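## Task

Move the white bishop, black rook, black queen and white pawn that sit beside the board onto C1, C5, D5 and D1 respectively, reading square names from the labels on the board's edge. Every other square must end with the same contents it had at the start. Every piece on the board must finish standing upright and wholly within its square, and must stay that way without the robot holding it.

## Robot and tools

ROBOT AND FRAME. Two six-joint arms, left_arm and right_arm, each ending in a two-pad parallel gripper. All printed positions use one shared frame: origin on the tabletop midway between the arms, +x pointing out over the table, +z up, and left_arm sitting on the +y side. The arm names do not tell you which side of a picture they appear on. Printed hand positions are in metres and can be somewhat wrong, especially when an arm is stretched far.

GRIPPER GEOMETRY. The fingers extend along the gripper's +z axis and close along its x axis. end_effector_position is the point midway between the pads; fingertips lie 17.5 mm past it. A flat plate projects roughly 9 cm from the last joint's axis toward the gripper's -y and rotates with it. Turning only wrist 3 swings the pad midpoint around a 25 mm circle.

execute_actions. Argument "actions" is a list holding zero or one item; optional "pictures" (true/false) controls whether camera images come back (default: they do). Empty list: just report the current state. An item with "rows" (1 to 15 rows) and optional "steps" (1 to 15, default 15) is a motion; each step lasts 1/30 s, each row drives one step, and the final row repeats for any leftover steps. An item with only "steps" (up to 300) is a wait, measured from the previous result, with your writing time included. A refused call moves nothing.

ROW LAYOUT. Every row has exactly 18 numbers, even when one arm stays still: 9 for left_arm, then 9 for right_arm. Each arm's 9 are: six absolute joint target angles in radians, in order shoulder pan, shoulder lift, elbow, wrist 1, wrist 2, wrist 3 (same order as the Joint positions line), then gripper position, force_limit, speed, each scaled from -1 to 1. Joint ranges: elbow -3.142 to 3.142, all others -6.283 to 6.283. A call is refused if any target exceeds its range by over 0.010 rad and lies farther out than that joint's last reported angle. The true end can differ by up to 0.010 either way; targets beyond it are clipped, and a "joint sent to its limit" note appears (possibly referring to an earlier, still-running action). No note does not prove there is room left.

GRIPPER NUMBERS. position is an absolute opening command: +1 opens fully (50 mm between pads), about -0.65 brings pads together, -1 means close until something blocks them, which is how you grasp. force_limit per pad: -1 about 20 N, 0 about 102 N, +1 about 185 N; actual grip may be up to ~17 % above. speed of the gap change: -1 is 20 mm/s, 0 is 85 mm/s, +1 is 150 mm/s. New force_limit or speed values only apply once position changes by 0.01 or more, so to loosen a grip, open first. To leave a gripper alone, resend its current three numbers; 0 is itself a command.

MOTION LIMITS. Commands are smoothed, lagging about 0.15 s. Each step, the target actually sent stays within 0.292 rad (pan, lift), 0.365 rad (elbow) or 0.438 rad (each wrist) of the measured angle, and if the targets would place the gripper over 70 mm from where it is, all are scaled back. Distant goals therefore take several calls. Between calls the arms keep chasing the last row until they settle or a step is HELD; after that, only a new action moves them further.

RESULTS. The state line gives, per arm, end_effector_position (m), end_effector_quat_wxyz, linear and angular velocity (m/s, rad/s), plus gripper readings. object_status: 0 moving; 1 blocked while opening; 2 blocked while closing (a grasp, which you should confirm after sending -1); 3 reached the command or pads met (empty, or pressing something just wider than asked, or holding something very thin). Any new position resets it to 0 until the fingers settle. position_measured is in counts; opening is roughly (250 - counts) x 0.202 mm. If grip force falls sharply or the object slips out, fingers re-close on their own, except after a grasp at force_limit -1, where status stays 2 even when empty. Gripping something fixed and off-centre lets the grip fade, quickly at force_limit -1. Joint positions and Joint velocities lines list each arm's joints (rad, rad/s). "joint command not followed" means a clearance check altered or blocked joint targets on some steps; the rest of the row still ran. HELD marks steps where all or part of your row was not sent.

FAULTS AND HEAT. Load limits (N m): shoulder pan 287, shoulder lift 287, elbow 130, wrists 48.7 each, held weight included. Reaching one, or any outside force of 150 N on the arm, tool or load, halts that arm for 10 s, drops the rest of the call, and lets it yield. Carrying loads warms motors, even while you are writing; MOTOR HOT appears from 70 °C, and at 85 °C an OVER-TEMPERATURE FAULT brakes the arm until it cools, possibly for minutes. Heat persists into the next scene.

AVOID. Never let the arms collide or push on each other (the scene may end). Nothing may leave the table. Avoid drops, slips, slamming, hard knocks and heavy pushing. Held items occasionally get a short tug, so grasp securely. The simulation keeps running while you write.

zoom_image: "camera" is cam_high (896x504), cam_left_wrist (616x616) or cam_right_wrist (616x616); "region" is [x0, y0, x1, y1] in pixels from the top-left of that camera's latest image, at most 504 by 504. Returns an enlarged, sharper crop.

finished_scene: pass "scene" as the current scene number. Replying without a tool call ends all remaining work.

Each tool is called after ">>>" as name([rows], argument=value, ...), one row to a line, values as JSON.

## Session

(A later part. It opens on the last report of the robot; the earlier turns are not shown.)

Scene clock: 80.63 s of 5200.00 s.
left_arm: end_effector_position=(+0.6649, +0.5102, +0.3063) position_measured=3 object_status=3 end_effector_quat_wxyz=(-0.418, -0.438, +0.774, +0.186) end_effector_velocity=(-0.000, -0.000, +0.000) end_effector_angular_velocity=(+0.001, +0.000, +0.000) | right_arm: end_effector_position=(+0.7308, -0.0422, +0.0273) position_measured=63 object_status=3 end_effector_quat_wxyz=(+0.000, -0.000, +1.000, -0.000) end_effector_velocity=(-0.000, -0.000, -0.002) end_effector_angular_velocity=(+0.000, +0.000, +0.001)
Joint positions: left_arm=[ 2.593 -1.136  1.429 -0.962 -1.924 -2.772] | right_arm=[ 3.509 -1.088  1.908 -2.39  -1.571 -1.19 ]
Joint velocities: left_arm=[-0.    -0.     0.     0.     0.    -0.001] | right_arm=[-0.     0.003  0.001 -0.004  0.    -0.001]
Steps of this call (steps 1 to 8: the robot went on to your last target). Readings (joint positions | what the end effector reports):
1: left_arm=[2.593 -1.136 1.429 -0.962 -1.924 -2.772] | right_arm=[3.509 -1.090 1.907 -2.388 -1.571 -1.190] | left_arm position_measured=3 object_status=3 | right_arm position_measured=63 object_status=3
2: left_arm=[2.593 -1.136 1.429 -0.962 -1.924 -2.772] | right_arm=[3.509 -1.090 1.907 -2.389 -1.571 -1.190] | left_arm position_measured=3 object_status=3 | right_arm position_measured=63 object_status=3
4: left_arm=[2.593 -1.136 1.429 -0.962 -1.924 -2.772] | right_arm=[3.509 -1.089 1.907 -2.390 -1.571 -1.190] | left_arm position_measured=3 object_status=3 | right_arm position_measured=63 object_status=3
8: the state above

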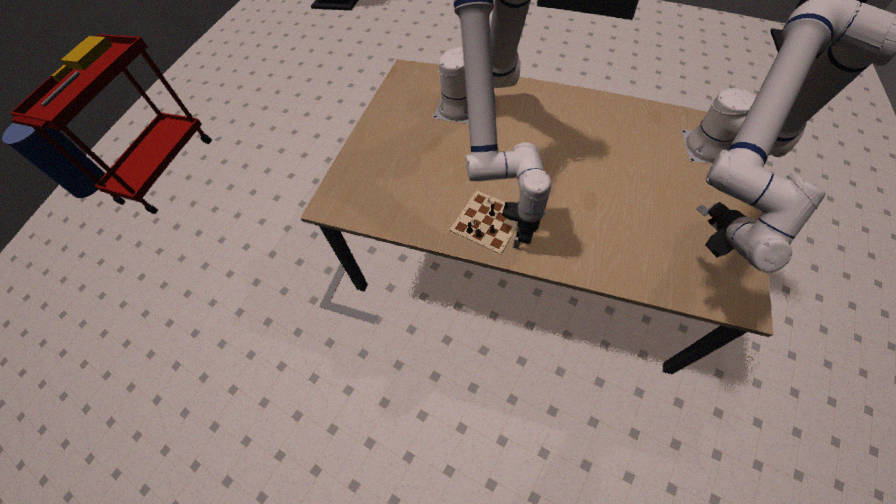

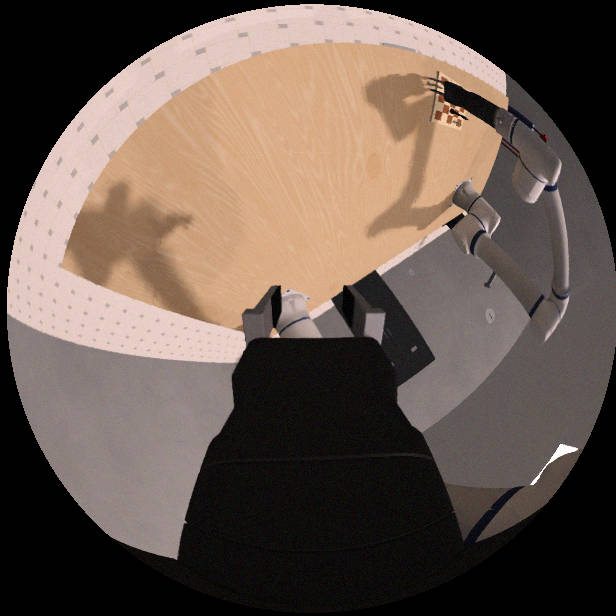

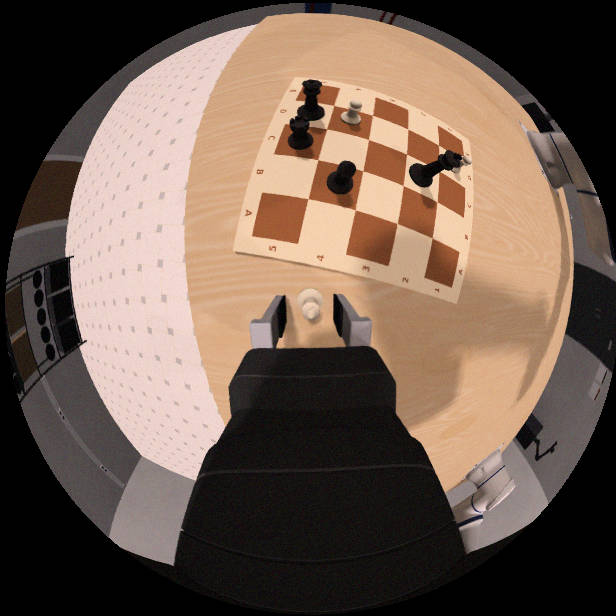

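>>> execute_actions([
  {"rows":[[2.593,-1.136,1.429,-0.962,-1.924,-2.772,1,0,0,3.509,-1.088,1.908,-2.391,-1.571,-1.19,-1,0.5,0.3]]},
], pictures=false)

>>> execute_actions([
  {"rows":[[2.593,-1.136,1.429,-0.962,-1.924,-2.772,1,0,0,3.509,-1.2,1.86,-2.231,-1.571,-1.19,-1,0.5,0.3]]},
], pictures=false)

>>> execute_actions([
  {"rows":[[2.593,-1.136,1.429,-0.962,-1.924,-2.772,1,0,0,3.434,-1.455,2.208,-2.324,-1.571,-1.265,-1,0.5,0.3]]},
], pictures=false)

>>> execute_actions([
  {"steps":15},
])

Scene clock: 85.07 s of 5200.00 s.
left_arm: end_effector_position=(+0.6649, +0.5102, +0.3063) position_measured=3 object_status=3 end_effector_quat_wxyz=(-0.418, -0.438, +0.774, +0.186) end_effector_velocity=(+0.000, -0.000, -0.001) end_effector_angular_velocity=(+0.000, +0.001, -0.000) | right_arm: end_effector_position=(+0.7308, -0.0423, +0.0269) position_measured=206 object_status=0 end_effector_quat_wxyz=(+0.000, -0.000, +1.000, -0.000) end_effector_velocity=(-0.000, +0.000, +0.000) end_effector_angular_velocity=(+0.001, +0.000, +0.000)
Joint positions: left_arm=[ 2.593 -1.136  1.429 -0.962 -1.924 -2.772] | right_arm=[ 3.509 -1.088  1.908 -2.391 -1.571 -1.19 ]
Joint velocities: left_arm=[-0.     0.002 -0.    -0.     0.     0.   ] | right_arm=[ 0.    -0.    -0.     0.     0.001 -0.   ]
Steps of this call (steps 1 to 15: the robot went on to your last target; steps 16 to 90: nothing new was sent; then 0.93 s passed at rest; steps 91 to 105: all 15 steps of this action). Readings (joint positions | what the end effector reports):
91: left_arm=[2.593 -1.136 1.429 -0.962 -1.924 -2.772] | right_arm=[3.509 -1.088 1.908 -2.391 -1.571 -1.190] | left_arm position_measured=3 object_status=3 | right_arm position_measured=67 object_status=0
92: left_arm=[2.593 -1.136 1.429 -0.962 -1.924 -2.772] | right_arm=[3.509 -1.088 1.908 -2.391 -1.571 -1.190] | left_arm position_measured=3 object_status=3 | right_arm position_measured=84 object_status=0
94: left_arm=[2.593 -1.136 1.429 -0.962 -1.924 -2.772] | right_arm=[3.509 -1.088 1.908 -2.391 -1.571 -1.190] | left_arm position_measured=3 object_status=3 | right_arm position_measured=119 object_status=0
98: left_arm=[2.593 -1.136 1.429 -0.962 -1.924 -2.772] | right_arm=[3.509 -1.088 1.908 -2.391 -1.571 -1.190] | left_arm position_measured=3 object_status=3 | right_arm position_measured=187 object_status=0
105: the state above

Scene clock: 85.57 s of 5200.00 s.
left_arm: end_effector_position=(+0.6649, +0.5102, +0.3063) position_measured=3 object_status=3 end_effector_quat_wxyz=(-0.418, -0.438, +0.774, +0.186) end_effector_velocity=(-0.000, +0.000, -0.000) end_effector_angular_velocity=(+0.000, +0.000, +0.000) | right_arm: end_effector_position=(+0.7300, -0.0426, +0.1191) position_measured=206 object_status=2 end_effector_quat_wxyz=(+0.000, -0.000, +1.000, -0.000) end_effector_velocity=(-0.002, -0.001, +0.028) end_effector_angular_velocity=(-0.000, -0.000, +0.000)
Joint positions: left_arm=[ 2.593 -1.136  1.429 -0.962 -1.924 -2.772] | right_arm=[ 3.509 -1.196  1.862 -2.237 -1.571 -1.19 ]
Joint velocities: left_arm=[ 0. -0.  0. -0.  0. -0.] | right_arm=[ 0.    -0.032 -0.015  0.046 -0.     0.   ]
Steps of this call (steps 1 to 15: all 15 steps of this action). Readings (joint positions | what the end effector reports):
1: left_arm=[2.593 -1.136 1.429 -0.962 -1.924 -2.772] | right_arm=[3.509 -1.088 1.908 -2.391 -1.571 -1.190] | left_arm position_measured=3 object_status=3 | right_arm position_measured=206 object_status=2
2: left_arm=[2.593 -1.136 1.429 -0.962 -1.924 -2.772] | right_arm=[3.509 -1.097 1.905 -2.375 -1.571 -1.190] | left_arm position_measured=3 object_status=3 | right_arm position_measured=206 object_status=2
4: left_arm=[2.593 -1.136 1.429 -0.962 -1.924 -2.772] | right_arm=[3.509 -1.130 1.889 -2.332 -1.571 -1.190] | left_arm position_measured=3 object_status=3 | right_arm position_measured=206 object_status=2
8: left_arm=[2.593 -1.136 1.429 -0.962 -1.924 -2.772] | right_arm=[3.509 -1.174 1.871 -2.268 -1.571 -1.190] | left_arm position_measured=3 object_status=3 | right_arm position_measured=206 object_status=2
15: the state above

Scene clock: 86.07 s of 5200.00 s.
left_arm: end_effector_position=(+0.6649, +0.5102, +0.3063) position_measured=3 object_status=3 end_effector_quat_wxyz=(-0.418, -0.438, +0.774, +0.186) end_effector_velocity=(+0.000, +0.001, +0.001) end_effector_angular_velocity=(-0.001, -0.001, +0.001) | right_arm: end_effector_position=(+0.6038, -0.1381, +0.1222) position_measured=206 object_status=2 end_effector_quat_wxyz=(+0.000, -0.000, +1.000, -0.000) end_effector_velocity=(-0.142, -0.093, -0.011) end_effector_angular_velocity=(+0.001, -0.004, -0.001)
Joint positions: left_arm=[ 2.593 -1.136  1.429 -0.962 -1.924 -2.772] | right_arm=[ 3.443 -1.423  2.166 -2.313 -1.571 -1.256]
Joint velocities: left_arm=[ 0.001 -0.001 -0.     0.    -0.     0.001] | right_arm=[-0.071 -0.242  0.322 -0.084  0.    -0.07 ]
Steps of this call (steps 1 to 15: all 15 steps of this action). Readings (joint positions | what the end effector reports):
1: left_arm=[2.593 -1.136 1.429 -0.962 -1.924 -2.772] | right_arm=[3.509 -1.197 1.862 -2.236 -1.571 -1.190] | left_arm position_measured=3 object_status=3 | right_arm position_measured=206 object_status=2
2: left_arm=[2.593 -1.136 1.429 -0.962 -1.924 -2.772] | right_arm=[3.506 -1.207 1.874 -2.238 -1.571 -1.193] | left_arm position_measured=3 object_status=3 | right_arm position_measured=206 object_status=2
4: left_arm=[2.593 -1.136 1.429 -0.962 -1.924 -2.772] | right_arm=[3.495 -1.245 1.926 -2.251 -1.571 -1.204] | left_arm position_measured=3 object_status=3 | right_arm position_measured=206 object_status=2
8: left_arm=[2.593 -1.136 1.429 -0.962 -1.924 -2.772] | right_arm=[3.474 -1.316 2.021 -2.276 -1.571 -1.225] | left_arm position_measured=3 object_status=3 | right_arm position_measured=206 object_status=2
15: the state above

Scene clock: 86.57 s of 5200.00 s.
left_arm: end_effector_position=(+0.6649, +0.5102, +0.3063) position_measured=3 object_status=3 end_effector_quat_wxyz=(-0.418, -0.438, +0.774, +0.186) end_effector_velocity=(+0.000, -0.000, +0.001) end_effector_angular_velocity=(-0.001, -0.001, -0.000) | right_arm: end_effector_position=(+0.5851, -0.1500, +0.1202) position_measured=206 object_status=2 end_effector_quat_wxyz=(+0.000, -0.000, +1.000, -0.000) end_effector_velocity=(-0.003, -0.002, -0.001) end_effector_angular_velocity=(-0.002, +0.000, +0.000)
Joint positions: left_arm=[ 2.593 -1.136  1.429 -0.962 -1.924 -2.772] | right_arm=[ 3.434 -1.454  2.207 -2.324 -1.571 -1.265]
Joint velocities: left_arm=[ 0.    -0.    -0.001  0.     0.     0.001] | right_arm=[-0.001 -0.004  0.006 -0.002 -0.002 -0.002]
Steps of this call (steps 1 to 15: the robot went on to your last target). Readings (joint positions | what the end effector reports):
1: left_arm=[2.593 -1.136 1.429 -0.962 -1.924 -2.772] | right_arm=[3.441 -1.431 2.175 -2.316 -1.571 -1.258] | left_arm position_measured=3 object_status=3 | right_arm position_measured=206 object_status=2
2: left_arm=[2.593 -1.136 1.429 -0.962 -1.924 -2.772] | right_arm=[3.439 -1.436 2.183 -2.318 -1.571 -1.260] | left_arm position_measured=3 object_status=3 | right_arm position_measured=206 object_status=2
4: left_arm=[2.593 -1.136 1.429 -0.962 -1.924 -2.772] | right_arm=[3.437 -1.444 2.193 -2.320 -1.571 -1.262] | left_arm position_measured=3 object_status=3 | right_arm position_measured=206 object_status=2
8: left_arm=[2.593 -1.136 1.429 -0.962 -1.924 -2.772] | right_arm=[3.435 -1.451 2.203 -2.323 -1.571 -1.264] | left_arm position_measured=3 object_status=3 | right_arm position_measured=206 object_status=2
15: the state above

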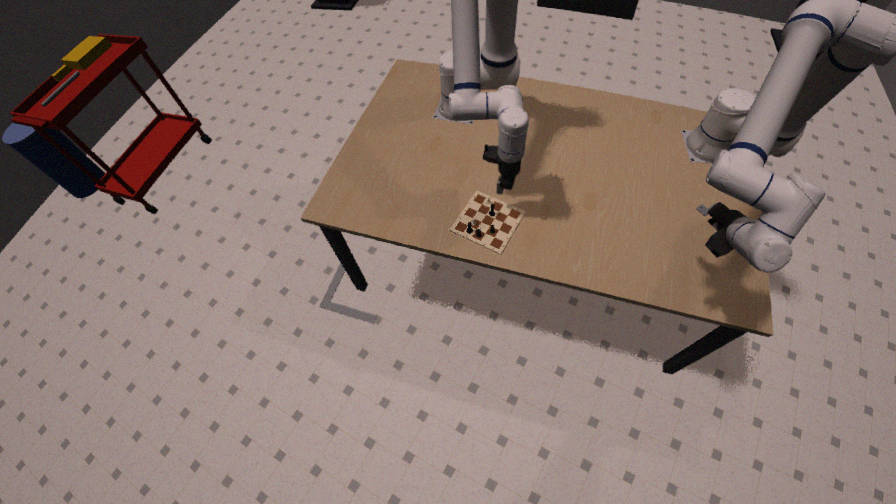

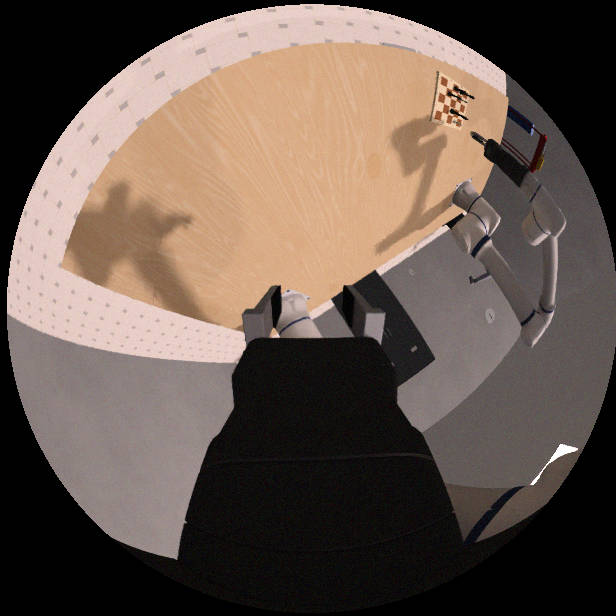

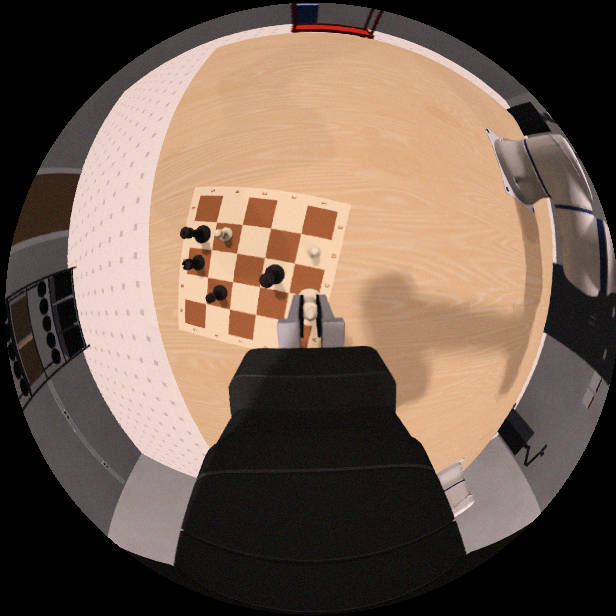

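>>> execute_actions([
  {"rows":[[2.593,-1.136,1.429,-0.962,-1.924,-2.772,1,0,0,3.434,-1.322,2.261,-2.51,-1.571,-1.265,-1,0.5,0.3]]},
], pictures=false)

>>> execute_actions([
  {"steps":10},
])

Scene clock: 88.97 s of 5200.00 s.
left_arm: end_effector_position=(+0.6649, +0.5102, +0.3063) position_measured=3 object_status=3 end_effector_quat_wxyz=(-0.418, -0.438, +0.774, +0.186) end_effector_velocity=(-0.000, -0.001, +0.000) end_effector_angular_velocity=(-0.001, -0.000, -0.002) | right_arm: end_effector_position=(+0.5859, -0.1499, +0.0380) position_measured=206 object_status=2 end_effector_quat_wxyz=(+0.000, -0.000, +1.000, -0.000) end_effector_velocity=(-0.001, -0.001, -0.023) end_effector_angular_velocity=(-0.001, +0.000, +0.001)
Joint positions: left_arm=[ 2.593 -1.136  1.429 -0.962 -1.924 -2.772] | right_arm=[ 3.434 -1.327  2.259 -2.503 -1.571 -1.265]
Joint velocities: left_arm=[-0.001 -0.    -0.     0.     0.     0.001] | right_arm=[ 0.     0.037  0.014 -0.051 -0.001 -0.001]
Steps of this call (steps 1 to 15: the robot went on to your last target; steps 16 to 57: nothing new was sent; steps 58 to 72: all 15 steps of this action). Readings (joint positions | what the end effector reports):
58: left_arm=[2.593 -1.136 1.429 -0.962 -1.924 -2.772] | right_arm=[3.434 -1.455 2.208 -2.324 -1.571 -1.265] | left_arm position_measured=3 object_status=3 | right_arm position_measured=206 object_status=2
59: left_arm=[2.593 -1.136 1.429 -0.962 -1.924 -2.772] | right_arm=[3.434 -1.445 2.211 -2.340 -1.571 -1.265] | left_arm position_measured=3 object_status=3 | right_arm position_measured=206 object_status=2
61: left_arm=[2.593 -1.136 1.429 -0.962 -1.924 -2.772] | right_arm=[3.434 -1.403 2.230 -2.396 -1.571 -1.265] | left_arm position_measured=3 object_status=3 | right_arm position_measured=206 object_status=2
65: left_arm=[2.593 -1.136 1.429 -0.962 -1.924 -2.772] | right_arm=[3.434 -1.351 2.249 -2.469 -1.571 -1.265] | left_arm position_measured=3 object_status=3 | right_arm position_measured=206 object_status=2
72: the state above

Scene clock: 89.30 s of 5200.00 s.
left_arm: end_effector_position=(+0.6649, +0.5102, +0.3063) position_measured=3 object_status=3 end_effector_quat_wxyz=(-0.418, -0.438, +0.774, +0.186) end_effector_velocity=(-0.000, +0.000, -0.000) end_effector_angular_velocity=(+0.001, +0.001, +0.000) | right_arm: end_effector_position=(+0.5857, -0.1500, +0.0352) position_measured=206 object_status=2 end_effector_quat_wxyz=(+0.000, -0.000, +1.000, -0.000) end_effector_velocity=(+0.000, +0.000, -0.001) end_effector_angular_velocity=(+0.000, -0.002, +0.001)
Joint positions: left_arm=[ 2.593 -1.136  1.429 -0.962 -1.924 -2.772] | right_arm=[ 3.434 -1.322  2.261 -2.51  -1.571 -1.265]
Joint velocities: left_arm=[-0.     0.     0.001  0.    -0.    -0.   ] | right_arm=[ 0.     0.002  0.001 -0.004 -0.    -0.001]
Steps of this call (steps 1 to 10: the robot went on to your last target). Readings (joint positions | what the end effector reports):
1: left_arm=[2.593 -1.136 1.429 -0.962 -1.924 -2.772] | right_arm=[3.434 -1.326 2.260 -2.505 -1.571 -1.265] | left_arm position_measured=3 object_status=3 | right_arm position_measured=206 object_status=2
2: left_arm=[2.593 -1.136 1.429 -0.962 -1.924 -2.772] | right_arm=[3.434 -1.325 2.260 -2.506 -1.571 -1.265] | left_arm position_measured=3 object_status=3 | right_arm position_measured=206 object_status=2
4: left_arm=[2.593 -1.136 1.429 -0.962 -1.924 -2.772] | right_arm=[3.434 -1.324 2.260 -2.508 -1.571 -1.265] | left_arm position_measured=3 object_status=3 | right_arm position_measured=206 object_status=2
8: left_arm=[2.593 -1.136 1.429 -0.962 -1.924 -2.772] | right_arm=[3.434 -1.323 2.261 -2.509 -1.571 -1.265] | left_arm position_measured=3 object_status=3 | right_arm position_measured=206 object_status=2
10: the state above

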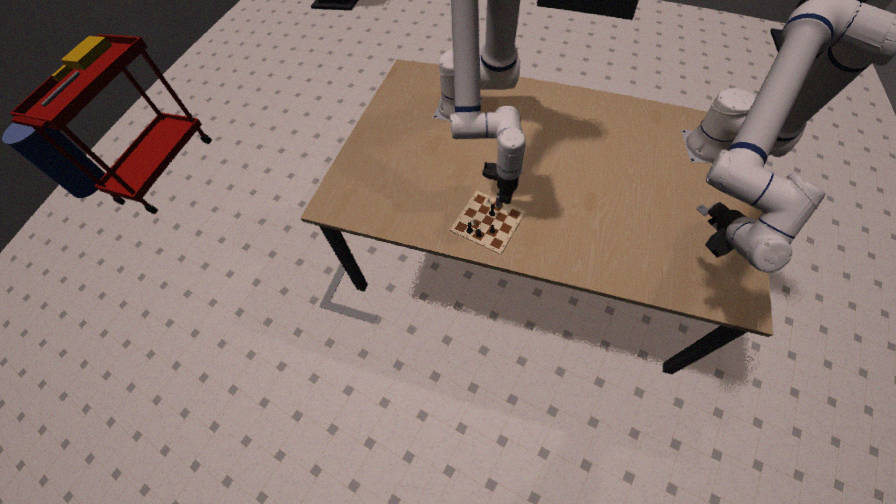

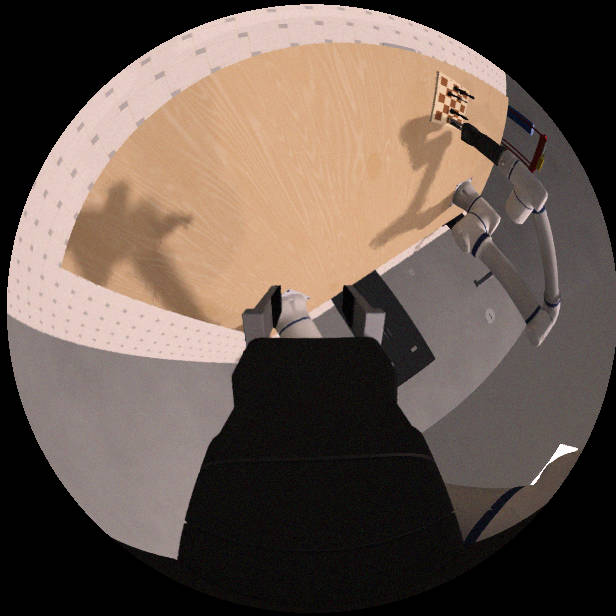

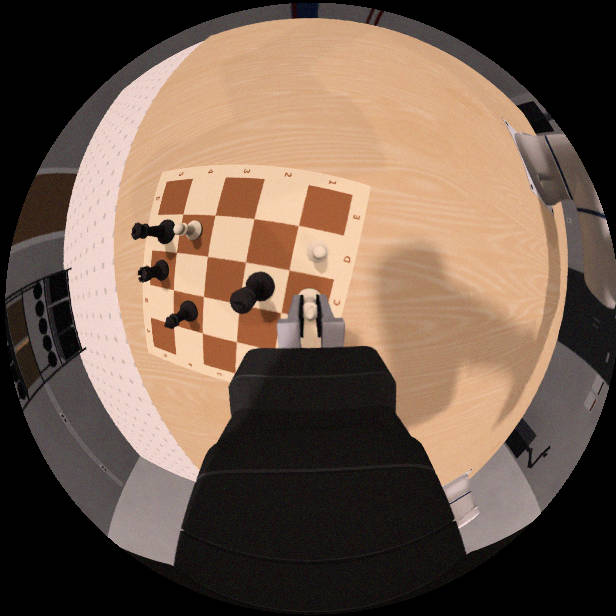

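>>> execute_actions([
  {"rows":[[2.593,-1.136,1.429,-0.962,-1.924,-2.772,1,0,0,3.432,-1.32,2.261,-2.512,-1.571,-1.267,-1,0.5,0.3]],"steps":10},
], pictures=false)

>>> execute_actions([
  {"rows":[[2.593,-1.136,1.429,-0.962,-1.924,-2.772,1,0,0,3.432,-1.32,2.261,-2.512,-1.571,-1.267,0.1,0.5,-0.5]]},
], pictures=false)

>>> execute_actions([
  {"rows":[[2.593,-1.136,1.429,-0.962,-1.924,-2.772,1,0,0,3.432,-1.455,2.208,-2.324,-1.571,-1.267,0.1,0.5,-0.5]]},
])

>>> zoom_image(camera="cam_right_wrist", region=[170,180,370,350])

Scene clock: 93.30 s of 5200.00 s.
left_arm: end_effector_position=(+0.6649, +0.5102, +0.3063) position_measured=3 object_status=3 end_effector_quat_wxyz=(-0.418, -0.438, +0.774, +0.186) end_effector_velocity=(-0.000, +0.000, -0.001) end_effector_angular_velocity=(+0.002, +0.000, +0.001) | right_arm: end_effector_position=(+0.5865, -0.1508, +0.0341) position_measured=206 object_status=2 end_effector_quat_wxyz=(+0.000, -0.000, +1.000, -0.000) end_effector_velocity=(+0.001, -0.001, -0.001) end_effector_angular_velocity=(-0.000, +0.000, -0.001)
Joint positions: left_arm=[ 2.593 -1.136  1.429 -0.962 -1.924 -2.772] | right_arm=[ 3.432 -1.32   2.261 -2.512 -1.571 -1.267]
Joint velocities: left_arm=[-0.     0.     0.    -0.     0.    -0.002] | right_arm=[-0.002  0.001  0.    -0.001 -0.    -0.001]
Steps of this call (steps 1 to 15: the robot went on to your last target; steps 16 to 90: nothing new was sent; then 0.67 s passed at rest; steps 91 to 100: all 10 steps of this action). Readings (joint positions | what the end effector reports):
91: left_arm=[2.593 -1.136 1.429 -0.962 -1.924 -2.772] | right_arm=[3.434 -1.322 2.261 -2.510 -1.571 -1.265] | left_arm position_measured=3 object_status=3 | right_arm position_measured=206 object_status=2
92: left_arm=[2.593 -1.136 1.429 -0.962 -1.924 -2.772] | right_arm=[3.434 -1.322 2.261 -2.510 -1.571 -1.265] | left_arm position_measured=3 object_status=3 | right_arm position_measured=206 object_status=2
94: left_arm=[2.593 -1.136 1.429 -0.962 -1.924 -2.772] | right_arm=[3.433 -1.321 2.261 -2.511 -1.571 -1.266] | left_arm position_measured=3 object_status=3 | right_arm position_measured=206 object_status=2
98: left_arm=[2.593 -1.136 1.429 -0.962 -1.924 -2.772] | right_arm=[3.432 -1.320 2.261 -2.512 -1.571 -1.267] | left_arm position_measured=3 object_status=3 | right_arm position_measured=206 object_status=2
100: the state above

Scene clock: 93.80 s of 5200.00 s.
left_arm: end_effector_position=(+0.6649, +0.5102, +0.3063) position_measured=3 object_status=3 end_effector_quat_wxyz=(-0.418, -0.438, +0.774, +0.186) end_effector_velocity=(-0.001, -0.001, +0.000) end_effector_angular_velocity=(-0.000, +0.001, -0.002) | right_arm: end_effector_position=(+0.5866, -0.1509, +0.0340) position_measured=138 object_status=3 end_effector_quat_wxyz=(+0.000, -0.000, +1.000, -0.000) end_effector_velocity=(-0.001, +0.000, -0.000) end_effector_angular_velocity=(+0.001, +0.001, +0.001)
Joint positions: left_arm=[ 2.593 -1.136  1.429 -0.962 -1.924 -2.772] | right_arm=[ 3.432 -1.32   2.261 -2.512 -1.571 -1.267]
Joint velocities: left_arm=[-0.002 -0.001  0.002  0.    -0.     0.001] | right_arm=[ 0.    -0.     0.001 -0.     0.001 -0.001]
Steps of this call (steps 1 to 15: all 15 steps of this action). Readings (joint positions | what the end effector reports):
1: left_arm=[2.593 -1.136 1.429 -0.962 -1.924 -2.772] | right_arm=[3.432 -1.320 2.261 -2.512 -1.571 -1.267] | left_arm position_measured=3 object_status=3 | right_arm position_measured=204 object_status=0
2: left_arm=[2.593 -1.136 1.429 -0.962 -1.924 -2.772] | right_arm=[3.432 -1.320 2.261 -2.512 -1.571 -1.267] | left_arm position_measured=3 object_status=3 | right_arm position_measured=196 object_status=0
4: left_arm=[2.593 -1.136 1.429 -0.962 -1.924 -2.772] | right_arm=[3.432 -1.320 2.261 -2.512 -1.571 -1.267] | left_arm position_measured=3 object_status=3 | right_arm position_measured=178 object_status=0
8: left_arm=[2.593 -1.136 1.429 -0.962 -1.924 -2.772] | right_arm=[3.432 -1.320 2.261 -2.512 -1.571 -1.267] | left_arm position_measured=3 object_status=3 | right_arm position_measured=144 object_status=0
15: the state above

Scene clock: 94.30 s of 5200.00 s.
left_arm: end_effector_position=(+0.6649, +0.5102, +0.3063) position_measured=3 object_status=3 end_effector_quat_wxyz=(-0.418, -0.438, +0.774, +0.186) end_effector_velocity=(+0.000, -0.000, -0.000) end_effector_angular_velocity=(-0.000, -0.000, +0.000) | right_arm: end_effector_position=(+0.5857, -0.1512, +0.1169) position_measured=138 object_status=3 end_effector_quat_wxyz=(+0.000, -0.000, +1.000, -0.000) end_effector_velocity=(-0.003, -0.001, +0.025) end_effector_angular_velocity=(-0.000, -0.001, -0.000)
Joint positions: left_arm=[ 2.593 -1.136  1.429 -0.962 -1.924 -2.772] | right_arm=[ 3.432 -1.45   2.21  -2.331 -1.571 -1.267]
Joint velocities: left_arm=[-0.     0.    -0.    -0.001 -0.    -0.   ] | right_arm=[ 0.    -0.039 -0.014  0.052 -0.001  0.   ]
Steps of this call (steps 1 to 15: all 15 steps of this action). Readings (joint positions | what the end effector reports):
1: left_arm=[2.593 -1.136 1.429 -0.962 -1.924 -2.772] | right_arm=[3.432 -1.320 2.261 -2.512 -1.571 -1.267] | left_arm position_measured=3 object_status=3 | right_arm position_measured=138 object_status=3
2: left_arm=[2.593 -1.136 1.429 -0.962 -1.924 -2.772] | right_arm=[3.432 -1.330 2.258 -2.497 -1.571 -1.267] | left_arm position_measured=3 object_status=3 | right_arm position_measured=138 object_status=3
4: left_arm=[2.593 -1.136 1.429 -0.962 -1.924 -2.772] | right_arm=[3.432 -1.372 2.240 -2.440 -1.571 -1.267] | left_arm position_measured=3 object_status=3 | right_arm position_measured=138 object_status=3
8: left_arm=[2.593 -1.136 1.429 -0.962 -1.924 -2.772] | right_arm=[3.432 -1.425 2.220 -2.365 -1.571 -1.267] | left_arm position_measured=3 object_status=3 | right_arm position_measured=138 object_status=3
15: the state above

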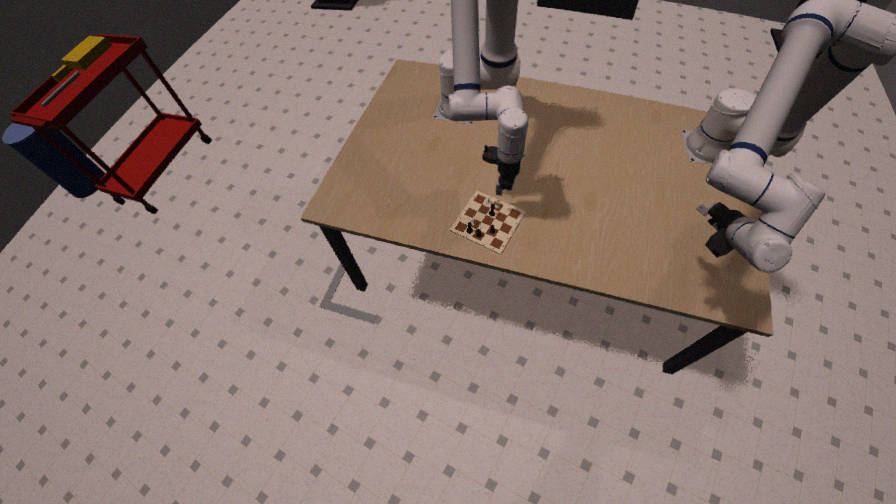

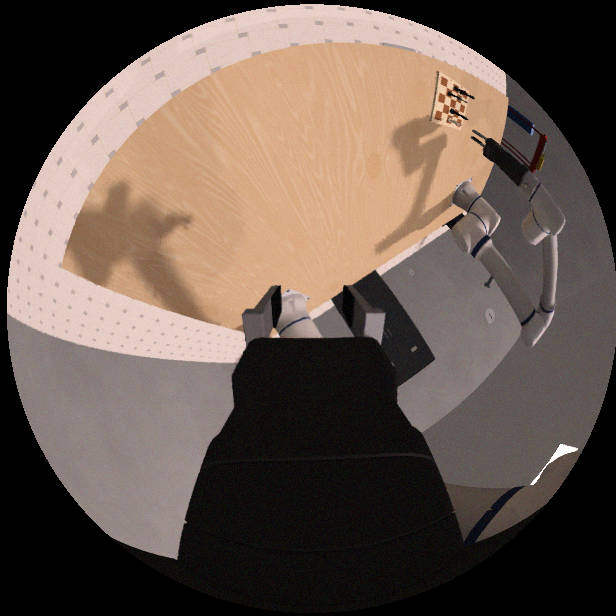

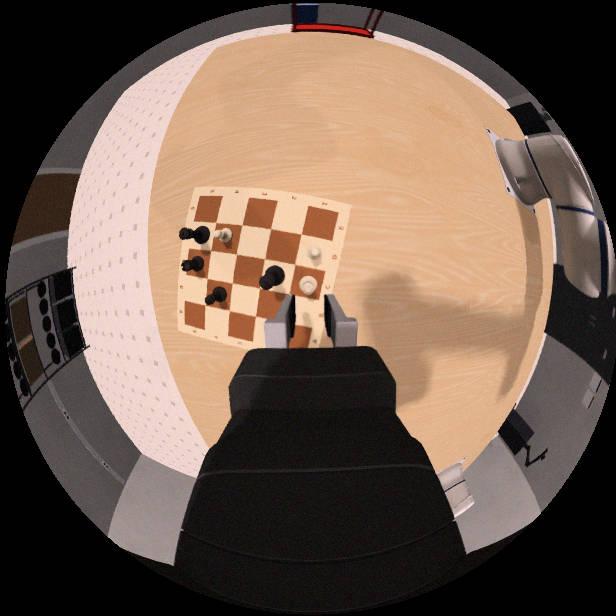

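Region (170, 180, 370, 350) of cam_right_wrist's 616x616 image, scaled by 2.520, with more detail than that image has; it fills the top 428 rows of this view, and the rest is white.

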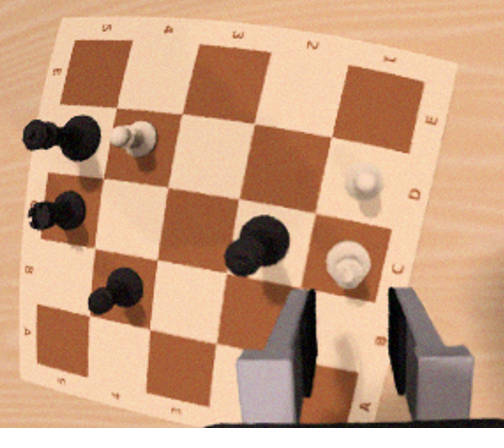

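>>> finished_scene(scene=2)

The scene is finished: the task was done.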